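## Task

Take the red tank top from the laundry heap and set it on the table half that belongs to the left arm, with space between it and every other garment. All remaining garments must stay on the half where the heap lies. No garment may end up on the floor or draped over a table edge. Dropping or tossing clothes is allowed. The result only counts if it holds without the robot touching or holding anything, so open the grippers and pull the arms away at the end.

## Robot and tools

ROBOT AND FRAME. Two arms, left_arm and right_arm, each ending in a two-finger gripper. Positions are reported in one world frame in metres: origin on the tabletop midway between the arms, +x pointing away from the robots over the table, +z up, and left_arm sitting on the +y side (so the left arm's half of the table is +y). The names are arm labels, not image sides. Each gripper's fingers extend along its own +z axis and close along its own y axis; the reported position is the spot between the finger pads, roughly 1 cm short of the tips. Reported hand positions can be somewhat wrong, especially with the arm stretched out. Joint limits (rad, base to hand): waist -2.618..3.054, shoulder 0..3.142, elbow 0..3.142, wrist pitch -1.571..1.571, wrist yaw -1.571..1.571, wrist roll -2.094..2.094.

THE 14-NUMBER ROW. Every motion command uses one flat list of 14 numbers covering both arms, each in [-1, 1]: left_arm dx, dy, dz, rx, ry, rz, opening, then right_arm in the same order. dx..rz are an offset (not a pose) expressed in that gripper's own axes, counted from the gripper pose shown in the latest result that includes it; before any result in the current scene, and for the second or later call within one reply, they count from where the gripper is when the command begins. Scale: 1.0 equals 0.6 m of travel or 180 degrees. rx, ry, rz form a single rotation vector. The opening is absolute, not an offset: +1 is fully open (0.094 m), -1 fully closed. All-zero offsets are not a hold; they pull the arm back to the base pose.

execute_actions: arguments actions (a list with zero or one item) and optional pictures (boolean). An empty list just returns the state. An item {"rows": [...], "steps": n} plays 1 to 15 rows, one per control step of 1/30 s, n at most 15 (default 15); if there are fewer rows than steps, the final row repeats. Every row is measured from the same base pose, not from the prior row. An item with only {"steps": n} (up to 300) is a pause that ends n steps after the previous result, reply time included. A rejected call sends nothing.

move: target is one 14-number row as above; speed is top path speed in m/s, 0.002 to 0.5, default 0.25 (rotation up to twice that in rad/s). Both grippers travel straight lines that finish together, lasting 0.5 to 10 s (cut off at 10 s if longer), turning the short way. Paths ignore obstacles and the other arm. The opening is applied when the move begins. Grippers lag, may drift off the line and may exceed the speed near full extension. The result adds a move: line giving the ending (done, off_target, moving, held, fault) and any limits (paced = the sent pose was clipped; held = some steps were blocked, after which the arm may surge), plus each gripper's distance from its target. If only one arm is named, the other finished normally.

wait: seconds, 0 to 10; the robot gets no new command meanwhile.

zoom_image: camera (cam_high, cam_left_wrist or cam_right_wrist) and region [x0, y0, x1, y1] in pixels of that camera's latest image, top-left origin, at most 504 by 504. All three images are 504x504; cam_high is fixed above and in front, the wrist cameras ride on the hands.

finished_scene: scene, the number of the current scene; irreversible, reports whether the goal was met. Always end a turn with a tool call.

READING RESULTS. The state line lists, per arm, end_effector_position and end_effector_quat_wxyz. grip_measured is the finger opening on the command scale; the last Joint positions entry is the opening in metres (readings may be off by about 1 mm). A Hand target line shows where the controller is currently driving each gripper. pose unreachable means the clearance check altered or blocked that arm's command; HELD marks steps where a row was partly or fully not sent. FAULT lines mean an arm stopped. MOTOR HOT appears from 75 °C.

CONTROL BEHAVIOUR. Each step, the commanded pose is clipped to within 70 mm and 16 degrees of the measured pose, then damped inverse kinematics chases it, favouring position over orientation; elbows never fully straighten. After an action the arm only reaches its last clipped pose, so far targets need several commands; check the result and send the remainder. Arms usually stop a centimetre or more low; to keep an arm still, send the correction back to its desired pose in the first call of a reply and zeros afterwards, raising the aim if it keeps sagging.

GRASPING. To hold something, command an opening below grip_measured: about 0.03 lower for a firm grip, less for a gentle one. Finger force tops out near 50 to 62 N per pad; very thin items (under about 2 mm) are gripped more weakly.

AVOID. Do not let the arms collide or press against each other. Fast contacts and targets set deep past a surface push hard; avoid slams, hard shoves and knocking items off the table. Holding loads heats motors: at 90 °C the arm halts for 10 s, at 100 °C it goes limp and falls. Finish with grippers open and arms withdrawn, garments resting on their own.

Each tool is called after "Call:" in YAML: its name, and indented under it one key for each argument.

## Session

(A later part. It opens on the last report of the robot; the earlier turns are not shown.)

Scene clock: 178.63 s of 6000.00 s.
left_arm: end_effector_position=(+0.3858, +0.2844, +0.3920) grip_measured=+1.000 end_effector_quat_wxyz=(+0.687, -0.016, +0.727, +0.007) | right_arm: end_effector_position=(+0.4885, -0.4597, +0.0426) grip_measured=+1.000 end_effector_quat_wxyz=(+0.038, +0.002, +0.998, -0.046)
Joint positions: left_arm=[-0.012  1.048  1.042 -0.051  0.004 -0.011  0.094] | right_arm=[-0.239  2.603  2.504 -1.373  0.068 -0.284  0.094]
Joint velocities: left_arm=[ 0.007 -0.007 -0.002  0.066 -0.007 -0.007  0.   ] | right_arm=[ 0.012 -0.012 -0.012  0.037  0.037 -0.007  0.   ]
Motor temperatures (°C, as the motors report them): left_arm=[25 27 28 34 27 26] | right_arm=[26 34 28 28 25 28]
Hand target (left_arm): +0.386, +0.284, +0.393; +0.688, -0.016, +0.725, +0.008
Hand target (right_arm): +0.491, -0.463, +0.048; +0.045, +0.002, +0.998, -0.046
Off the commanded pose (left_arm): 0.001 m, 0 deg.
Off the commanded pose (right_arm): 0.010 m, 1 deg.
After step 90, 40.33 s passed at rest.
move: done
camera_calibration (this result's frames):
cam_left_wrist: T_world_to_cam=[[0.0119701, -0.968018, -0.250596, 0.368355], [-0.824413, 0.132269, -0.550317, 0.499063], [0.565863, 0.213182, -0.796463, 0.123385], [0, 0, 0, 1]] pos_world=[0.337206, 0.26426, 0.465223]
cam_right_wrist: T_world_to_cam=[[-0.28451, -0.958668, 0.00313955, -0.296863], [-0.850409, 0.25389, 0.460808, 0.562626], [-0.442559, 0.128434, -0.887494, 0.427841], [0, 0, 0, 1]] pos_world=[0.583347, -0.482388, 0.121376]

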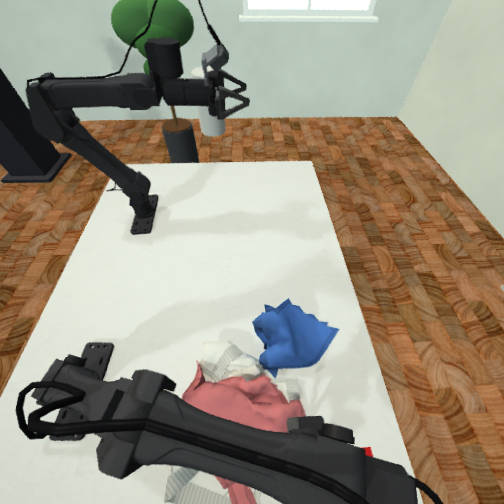

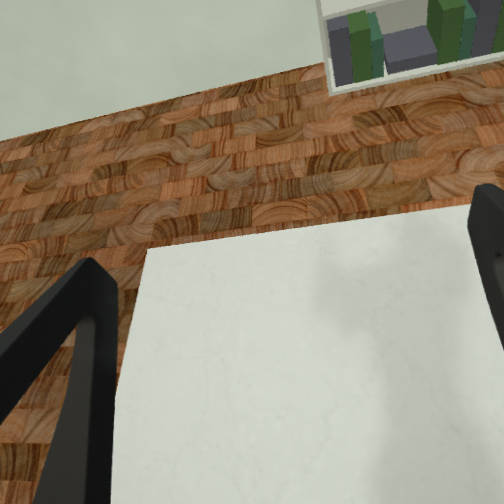

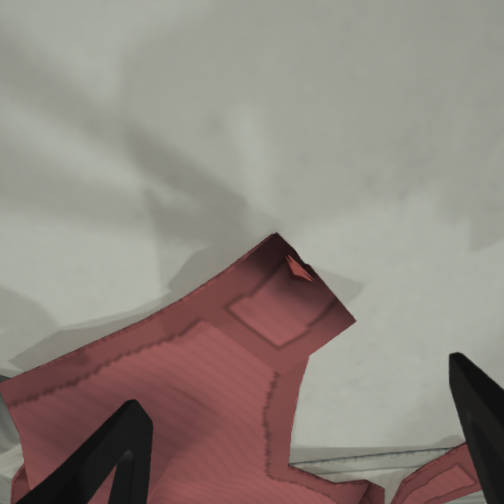

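Call:
move:
  target: [0, 0, 0, 0, 0, 0, 1, -0.0269, -0.0155, 0.06, 0, 0, 0, 1]
  speed: 0.08

Call:
execute_actions:
  actions:
    - {"rows": [[0, 0, 0, 0, 0, 0, 1, 0, 0, 0, 0, 0, 0, -1]], "steps": 15}

Scene clock: 202.53 s of 6000.00 s.
left_arm: end_effector_position=(+0.3857, +0.2844, +0.3912) grip_measured=+1.000 end_effector_quat_wxyz=(+0.686, -0.016, +0.728, +0.007) | right_arm: end_effector_position=(+0.5072, -0.4674, +0.0197) grip_measured=+1.000 end_effector_quat_wxyz=(+0.047, -0.000, +0.998, -0.046)
Joint positions: left_arm=[-0.012  1.048  1.042 -0.054  0.004 -0.011  0.094] | right_arm=[-0.245  2.755  2.706 -1.405  0.061 -0.293  0.094]
Joint velocities: left_arm=[ 0.012  0.002  0.002 -0.022 -0.051 -0.051  0.   ] | right_arm=[-0.007  0.042  0.061  0.022 -0.051  0.007  0.   ]
Motor temperatures (°C, as the motors report them): left_arm=[25 27 28 35 27 26] | right_arm=[26 36 28 28 25 28]
Hand target (left_arm): +0.386, +0.284, +0.392; +0.687, -0.016, +0.727, +0.007
Hand target (right_arm): +0.506, -0.472, +0.008; +0.039, +0.001, +0.998, -0.047
Off the commanded pose (left_arm): 0.001 m, 0 deg.
Off the commanded pose (right_arm): 0.012 m, 1 deg.
After step 90, 20.00 s passed at rest.
move: off_target (right_arm)
camera_calibration (this result's frames):
cam_left_wrist: T_world_to_cam=[[0.0111104, -0.968049, -0.250514, 0.368449], [-0.826296, 0.1322, -0.547502, 0.498198], [0.563127, 0.213081, -0.798426, 0.124587], [0, 0, 0, 1]] pos_world=[0.337408, 0.264268, 0.464539]
cam_right_wrist: T_world_to_cam=[[-0.280627, -0.959814, -0.00228412, -0.301236], [-0.859815, 0.250331, 0.445031, 0.594473], [-0.426575, 0.126852, -0.895512, 0.408201], [0, 0, 0, 1]] pos_world=[0.600731, -0.489726, 0.100302]

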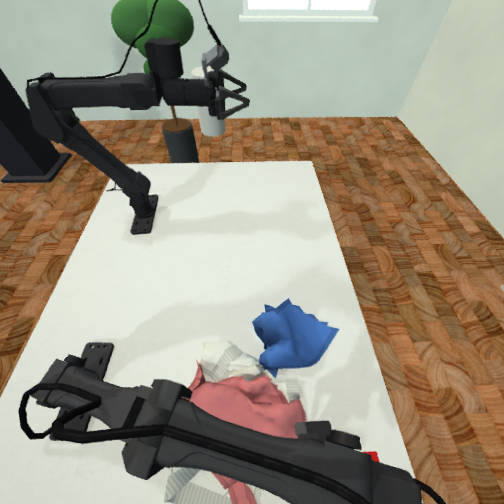

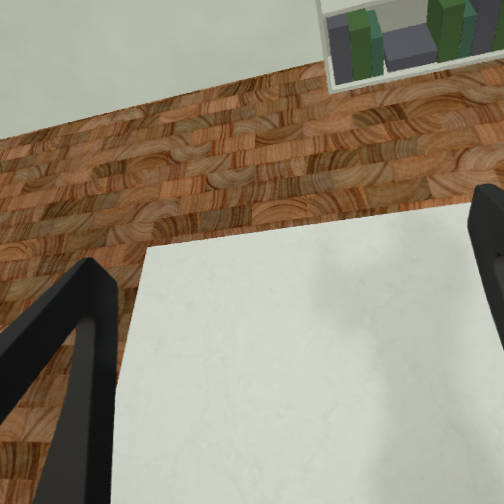

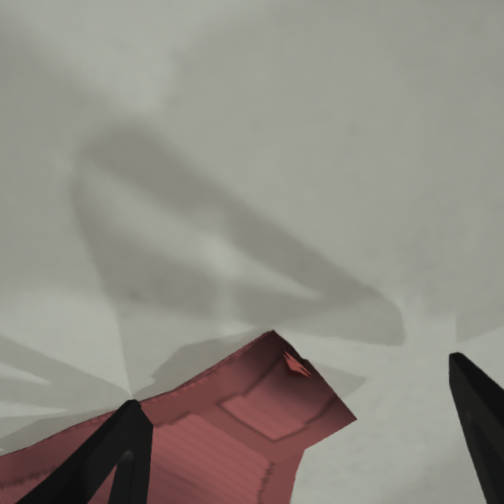

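Scene clock: 203.03 s of 6000.00 s.
left_arm: end_effector_position=(+0.3856, +0.2844, +0.3903) grip_measured=+1.000 end_effector_quat_wxyz=(+0.684, -0.016, +0.729, +0.007) | right_arm: end_effector_position=(+0.5072, -0.4678, +0.0197) grip_measured=-0.985 end_effector_quat_wxyz=(+0.047, +0.000, +0.998, -0.047)
Joint positions: left_arm=[-0.012  1.048  1.042 -0.058  0.004 -0.011  0.094] | right_arm=[-0.245  2.755  2.707 -1.405  0.064 -0.293  0.001]
Joint velocities: left_arm=[ 0.002  0.007 -0.012 -0.007 -0.022 -0.007  0.   ] | right_arm=[-0.022 -0.027 -0.012 -0.066  0.007 -0.066  0.   ]
Motor temperatures (°C, as the motors report them): left_arm=[25 27 28 35 27 26] | right_arm=[26 36 28 28 25 28]
Hand target (left_arm): +0.386, +0.284, +0.391; +0.686, -0.016, +0.728, +0.007
Hand target (right_arm): +0.507, -0.467, +0.020; +0.047, -0.000, +0.998, -0.046
Off the commanded pose (left_arm): 0.001 m, 0 deg.
Off the commanded pose (right_arm): 0.000 m, 0 deg.
Steps of this call (steps 1 to 15: all 15 steps of this action). Readings (end_effector_position):
1: left_arm (+0.3857, +0.2844, +0.3911) | right_arm (+0.5073, -0.4670, +0.0196)
2: left_arm (+0.3857, +0.2844, +0.3910) | right_arm (+0.5073, -0.4668, +0.0196)
4: left_arm (+0.3857, +0.2844, +0.3907) | right_arm (+0.5073, -0.4668, +0.0196)
8: left_arm (+0.3857, +0.2844, +0.3904) | right_arm (+0.5073, -0.4669, +0.0196)
15: the state above
camera_calibration (this result's frames):
cam_left_wrist: T_world_to_cam=[[0.0102511, -0.968081, -0.250428, 0.368541], [-0.82817, 0.132131, -0.54468, 0.497329], [0.560384, 0.21298, -0.800381, 0.125786], [0, 0, 0, 1]] pos_world=[0.337607, 0.264275, 0.463855]
cam_right_wrist: T_world_to_cam=[[-0.280927, -0.959729, 0.000369792, -0.301572], [-0.859563, 0.251778, 0.444702, 0.595165], [-0.426887, 0.124611, -0.895678, 0.407324], [0, 0, 0, 1]] pos_world=[0.600743, -0.490034, 0.100272]

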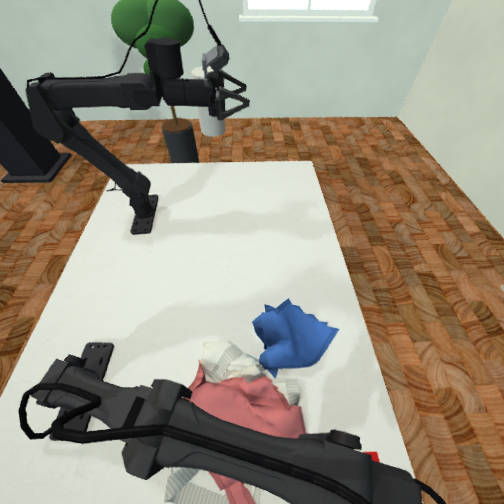

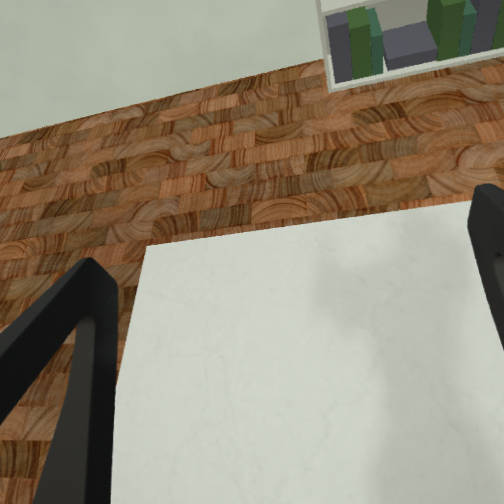

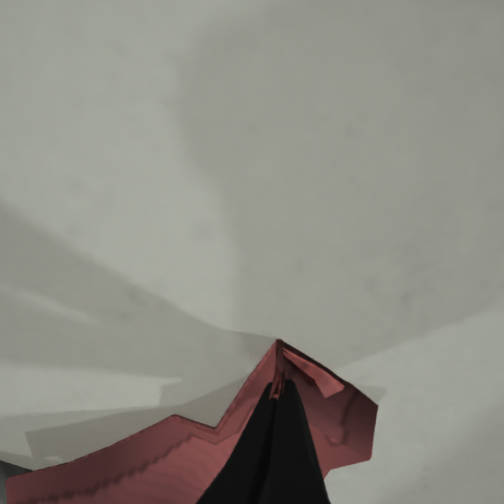

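Call:
move:
  target: [0, 0.4167, -0.1667, 0, 0, 0, 1, 0.0651, 0.0494, -0.6845, 0, -0.25, 0, -1]
  speed: 0.3

Scene clock: 227.33 s of 6000.00 s.
left_arm: end_effector_position=(+0.2770, +0.5323, +0.3792) grip_measured=+1.000 end_effector_quat_wxyz=(+0.680, -0.044, +0.732, -0.013) | right_arm: end_effector_position=(+0.4388, -0.4086, +0.4176) grip_measured=-0.986 end_effector_quat_wxyz=(+0.432, -0.012, +0.900, -0.055)
Joint positions: left_arm=[ 1.161  1.314  1.201 -0.079  1.163  0.097  0.094] | right_arm=[-0.241  2.044  2.852 -1.485 -0.135 -0.248  0.001]
Joint velocities: left_arm=[-0.002  0.002 -0.002  0.037  0.051 -0.051  0.   ] | right_arm=[ 0.007  0.002  0.032  0.007  0.007  0.051 -0.   ]
Motor temperatures (°C, as the motors report them): left_arm=[25 27 28 35 27 26] | right_arm=[26 38 28 28 25 28]
Hand target (left_arm): +0.276, +0.530, +0.396; +0.688, -0.020, +0.726, +0.003
Hand target (right_arm): +0.436, -0.401, +0.426; +0.442, -0.017, +0.895, -0.049
Off the commanded pose (left_arm): 0.015 m, 4 deg.
Off the commanded pose (right_arm): 0.013 m, 2 deg.
elbow stopped short (right arm): the move would have taken joint 3 (elbow) straighter than the controller allows; a more bent joint 3 avoids this.
After step 90, 19.10 s passed at rest.
move: off_target (left_arm, right_arm)
camera_calibration (this result's frames):
cam_left_wrist: T_world_to_cam=[[0.0206891, -0.982654, -0.184288, 0.586637], [-0.834969, 0.0844026, -0.543786, 0.39552], [0.549908, 0.165125, -0.81874, 0.160306], [0, 0, 0, 1]] pos_world=[0.229956, 0.516608, 0.454438]
cam_right_wrist: T_world_to_cam=[[-0.152024, -0.976159, -0.154924, -0.262482], [-0.928645, 0.194736, -0.315747, 0.669062], [0.338389, 0.095868, -0.93611, 0.396462], [0, 0, 0, 1]] pos_world=[0.447259, -0.424522, 0.541722]

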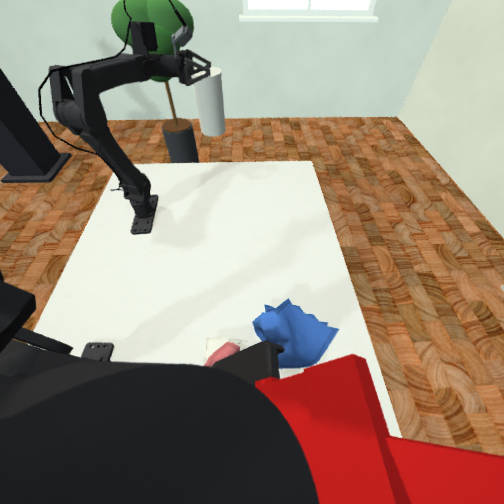

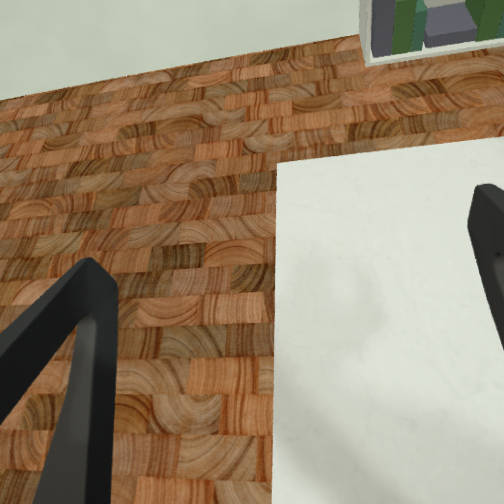

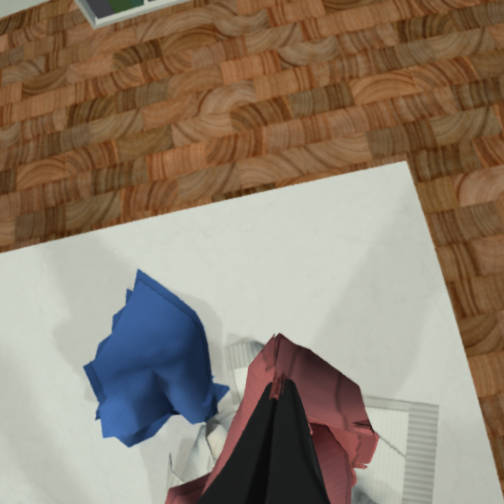

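Call:
move:
  target: [0, 0, 0, 0, 0, 0, 1, 0.1245, 0.9922, -0.2297, 0, 0, 0, -1]
  speed: 0.3

Scene clock: 242.70 s of 6000.00 s.
left_arm: end_effector_position=(+0.2770, +0.5321, +0.3792) grip_measured=+1.000 end_effector_quat_wxyz=(+0.680, -0.043, +0.732, -0.013) | right_arm: end_effector_position=(+0.2947, +0.1964, +0.3782) grip_measured=-0.986 end_effector_quat_wxyz=(+0.582, -0.103, +0.798, +0.119)
Joint positions: left_arm=[ 1.161  1.314  1.201 -0.079  1.163  0.097  0.094] | right_arm=[ 1.304  2.387  2.853 -0.943  0.872  0.45   0.001]
Joint velocities: left_arm=[-0.002  0.002  0.007  0.051 -0.022 -0.007  0.   ] | right_arm=[ 0.007  0.002 -0.002  0.066  0.022 -0.037 -0.   ]
Motor temperatures (°C, as the motors report them): left_arm=[25 28 29 35 27 26] | right_arm=[26 35 28 30 25 28]
Hand target (left_arm): +0.277, +0.532, +0.379; +0.680, -0.044, +0.732, -0.013
Hand target (right_arm): +0.297, +0.193, +0.387; +0.592, -0.092, +0.792, +0.119
Off the commanded pose (left_arm): 0.000 m, 0 deg.
Off the commanded pose (right_arm): 0.008 m, 31 deg; orientation clipped at the last step of the last action.
elbow stopped short (right arm): the move would have taken joint 3 (elbow) straighter than the controller allows; a more bent joint 3 avoids this.
move: off_target (right_arm); limits=paced
camera_calibration (this result's frames):
cam_left_wrist: T_world_to_cam=[[0.019978, -0.982679, -0.184235, 0.5867], [-0.834832, 0.0850002, -0.543904, 0.395239], [0.550143, 0.164671, -0.818673, 0.160495], [0, 0, 0, 1]] pos_world=[0.229942, 0.516513, 0.454456]
cam_right_wrist: T_world_to_cam=[[0.261584, -0.897088, -0.356099, 0.238657], [-0.800405, 0.00455713, -0.599443, 0.511842], [0.539376, 0.441828, -0.716842, 0.140204], [0, 0, 0, 1]] pos_world=[0.271629, 0.149818, 0.492309]

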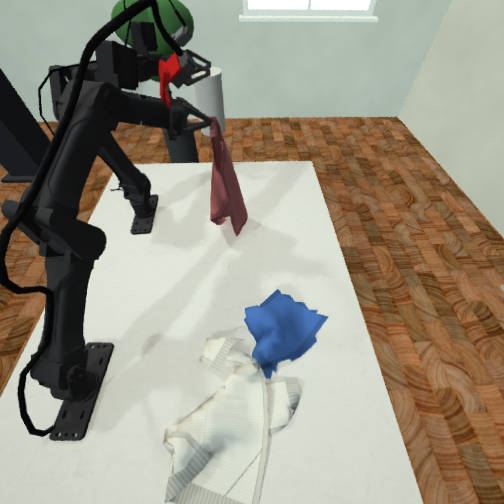

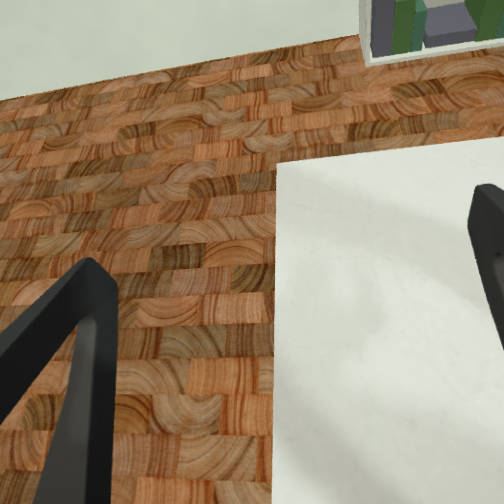

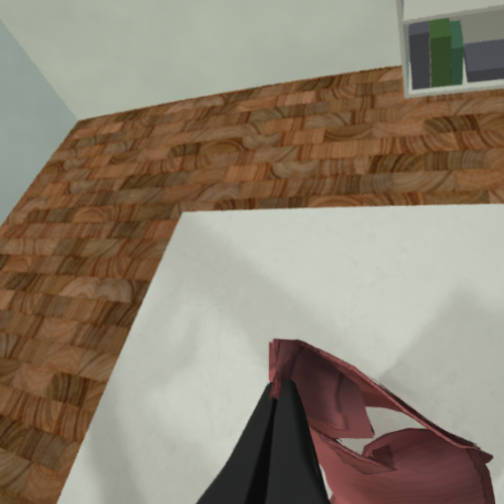

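Call:
execute_actions:
  actions:
    - {"rows": [[0, 0, 0, 0, 0, 0, 1, 0, 0, 0, 0, 0, 0, 1]], "steps": 15}

Scene clock: 250.60 s of 6000.00 s.
left_arm: end_effector_position=(+0.2770, +0.5321, +0.3792) grip_measured=+1.000 end_effector_quat_wxyz=(+0.680, -0.043, +0.732, -0.013) | right_arm: end_effector_position=(+0.2949, +0.1964, +0.3787) grip_measured=+1.000 end_effector_quat_wxyz=(+0.582, -0.103, +0.798, +0.119)
Joint positions: left_arm=[ 1.161  1.314  1.201 -0.079  1.163  0.097  0.094] | right_arm=[ 1.304  2.387  2.853 -0.94   0.873  0.448  0.094]
Joint velocities: left_arm=[ 0.002 -0.002  0.002 -0.066  0.007 -0.022  0.   ] | right_arm=[-0.007  0.002  0.002 -0.066  0.051  0.037  0.   ]
Motor temperatures (°C, as the motors report them): left_arm=[25 28 29 34 27 26] | right_arm=[26 36 28 31 25 28]
Hand target (left_arm): +0.277, +0.532, +0.379; +0.680, -0.043, +0.732, -0.013
Hand target (right_arm): +0.295, +0.196, +0.378; +0.582, -0.103, +0.798, +0.119
Off the commanded pose (left_arm): 0.000 m, 0 deg.
Off the commanded pose (right_arm): 0.001 m, 0 deg.
Steps of this call (steps 1 to 222: nothing new was sent; steps 223 to 237: all 15 steps of this action). Readings (end_effector_position):
223: left_arm (+0.2770, +0.5321, +0.3792) | right_arm (+0.2950, +0.1961, +0.3788)
224: left_arm (+0.2770, +0.5321, +0.3792) | right_arm (+0.2950, +0.1962, +0.3788)
226: left_arm (+0.2770, +0.5321, +0.3792) | right_arm (+0.2950, +0.1962, +0.3787)
230: left_arm (+0.2770, +0.5321, +0.3792) | right_arm (+0.2949, +0.1963, +0.3787)
237: the state above
camera_calibration (this result's frames):
cam_left_wrist: T_world_to_cam=[[0.019978, -0.982679, -0.184235, 0.5867], [-0.834832, 0.0850002, -0.543904, 0.395239], [0.550143, 0.164671, -0.818673, 0.160495], [0, 0, 0, 1]] pos_world=[0.229942, 0.516513, 0.454456]
cam_right_wrist: T_world_to_cam=[[0.261854, -0.896974, -0.356189, 0.23877], [-0.799258, 0.00531614, -0.600964, 0.512358], [0.540943, 0.442052, -0.715521, 0.139463], [0, 0, 0, 1]] pos_world=[0.271542, 0.149797, 0.492745]

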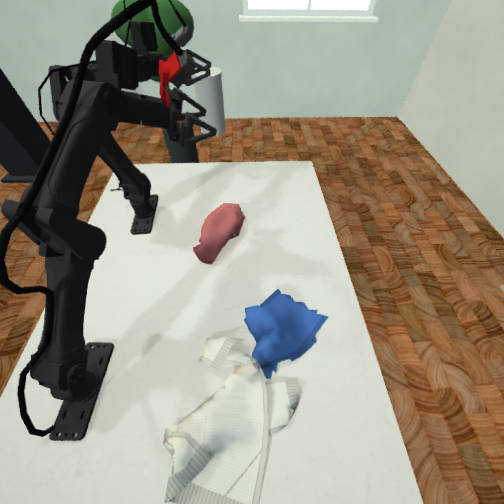

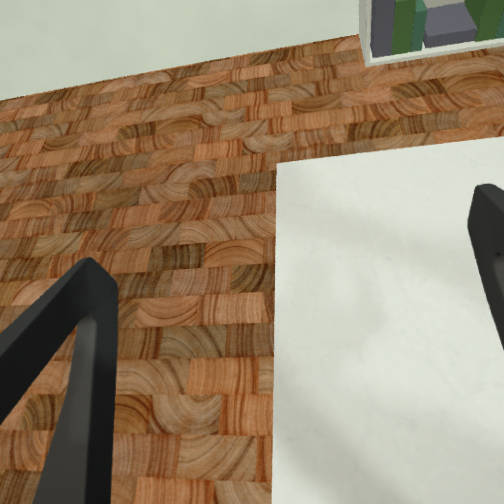

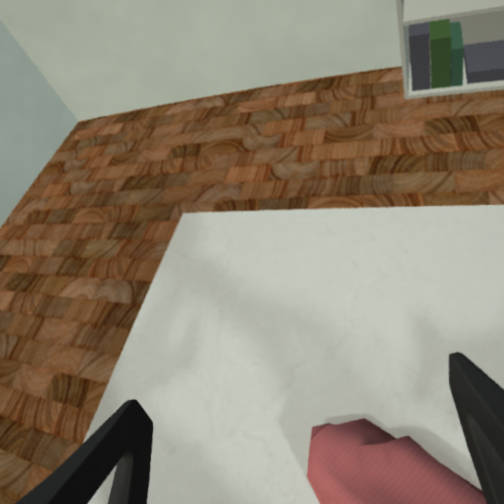

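Call:
zoom_image:
  camera: "cam_high"
  region: [100, 380, 400, 504]

Region (100, 380, 400, 504) of cam_high's 504x504 image, scaled by 1.680, with more detail than that image has; it fills the top 208 rows of this view, and the rest is white.

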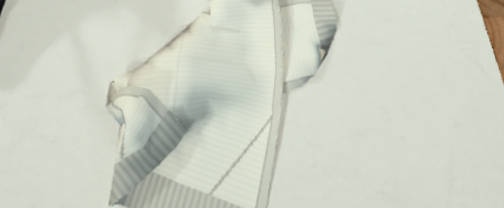

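Call:
move:
  target: [0, 0, 0, 0, 0, 0, 1, 0.1172, -0.9551, -0.1608, 0.0964, 0.1498, 0.032, 1]
  speed: 0.4

Scene clock: 274.93 s of 6000.00 s.
left_arm: end_effector_position=(+0.2770, +0.5321, +0.3792) grip_measured=+1.000 end_effector_quat_wxyz=(+0.680, -0.043, +0.732, -0.013) | right_arm: end_effector_position=(+0.3612, -0.3851, +0.3056) grip_measured=+1.000 end_effector_quat_wxyz=(+0.387, -0.001, +0.922, -0.014)
Joint positions: left_arm=[ 1.161  1.314  1.201 -0.079  1.163  0.097  0.094] | right_arm=[-0.267  1.398  1.574 -0.971 -0.196 -0.234  0.094]
Joint velocities: left_arm=[-0.002 -0.012  0.002 -0.022  0.007  0.037  0.   ] | right_arm=[ 0.012 -0.017 -0.002 -0.066  0.066  0.007  0.   ]
Motor temperatures (°C, as the motors report them): left_arm=[25 28 29 34 27 26] | right_arm=[26 36 28 32 25 28]
Hand target (left_arm): +0.277, +0.532, +0.379; +0.680, -0.043, +0.732, -0.013
Hand target (right_arm): +0.363, -0.386, +0.311; +0.389, -0.005, +0.921, -0.012
Off the commanded pose (left_arm): 0.000 m, 0 deg.
Off the commanded pose (right_arm): 0.008 m, 2 deg.
After step 90, 19.03 s passed at rest.
move: done; limits=paced
camera_calibration (this result's frames):
cam_left_wrist: T_world_to_cam=[[0.019978, -0.982679, -0.184235, 0.5867], [-0.834832, 0.0850002, -0.543904, 0.395239], [0.550143, 0.164671, -0.818673, 0.160495], [0, 0, 0, 1]] pos_world=[0.229942, 0.516513, 0.454456]
cam_right_wrist: T_world_to_cam=[[-0.161874, -0.96175, -0.220984, -0.239369], [-0.95669, 0.207854, -0.203816, 0.538061], [0.241953, 0.178421, -0.953743, 0.387633], [0, 0, 0, 1]] pos_world=[0.382221, -0.411212, 0.426471]

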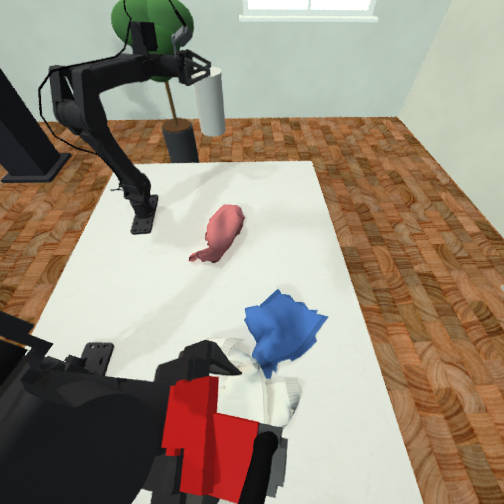

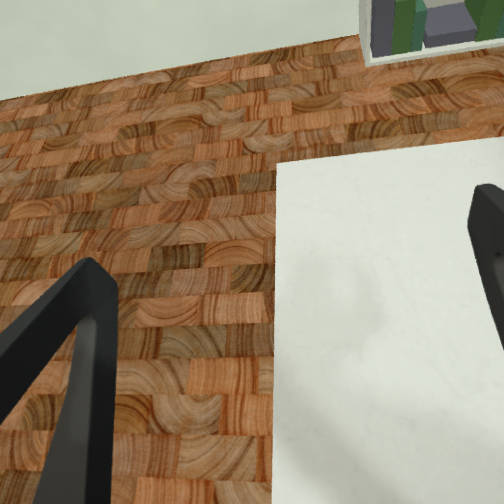

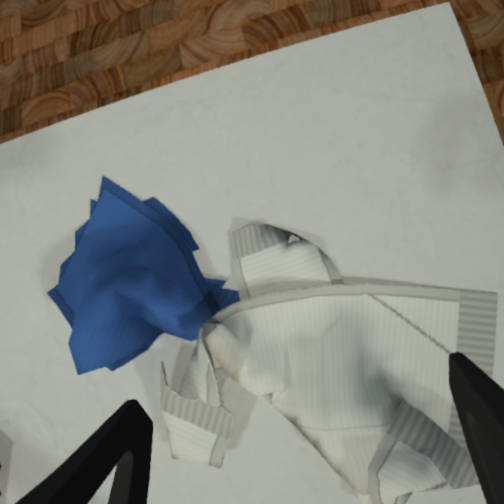

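Call:
finished_scene:
  scene: 1

The scene is finished: the task was done.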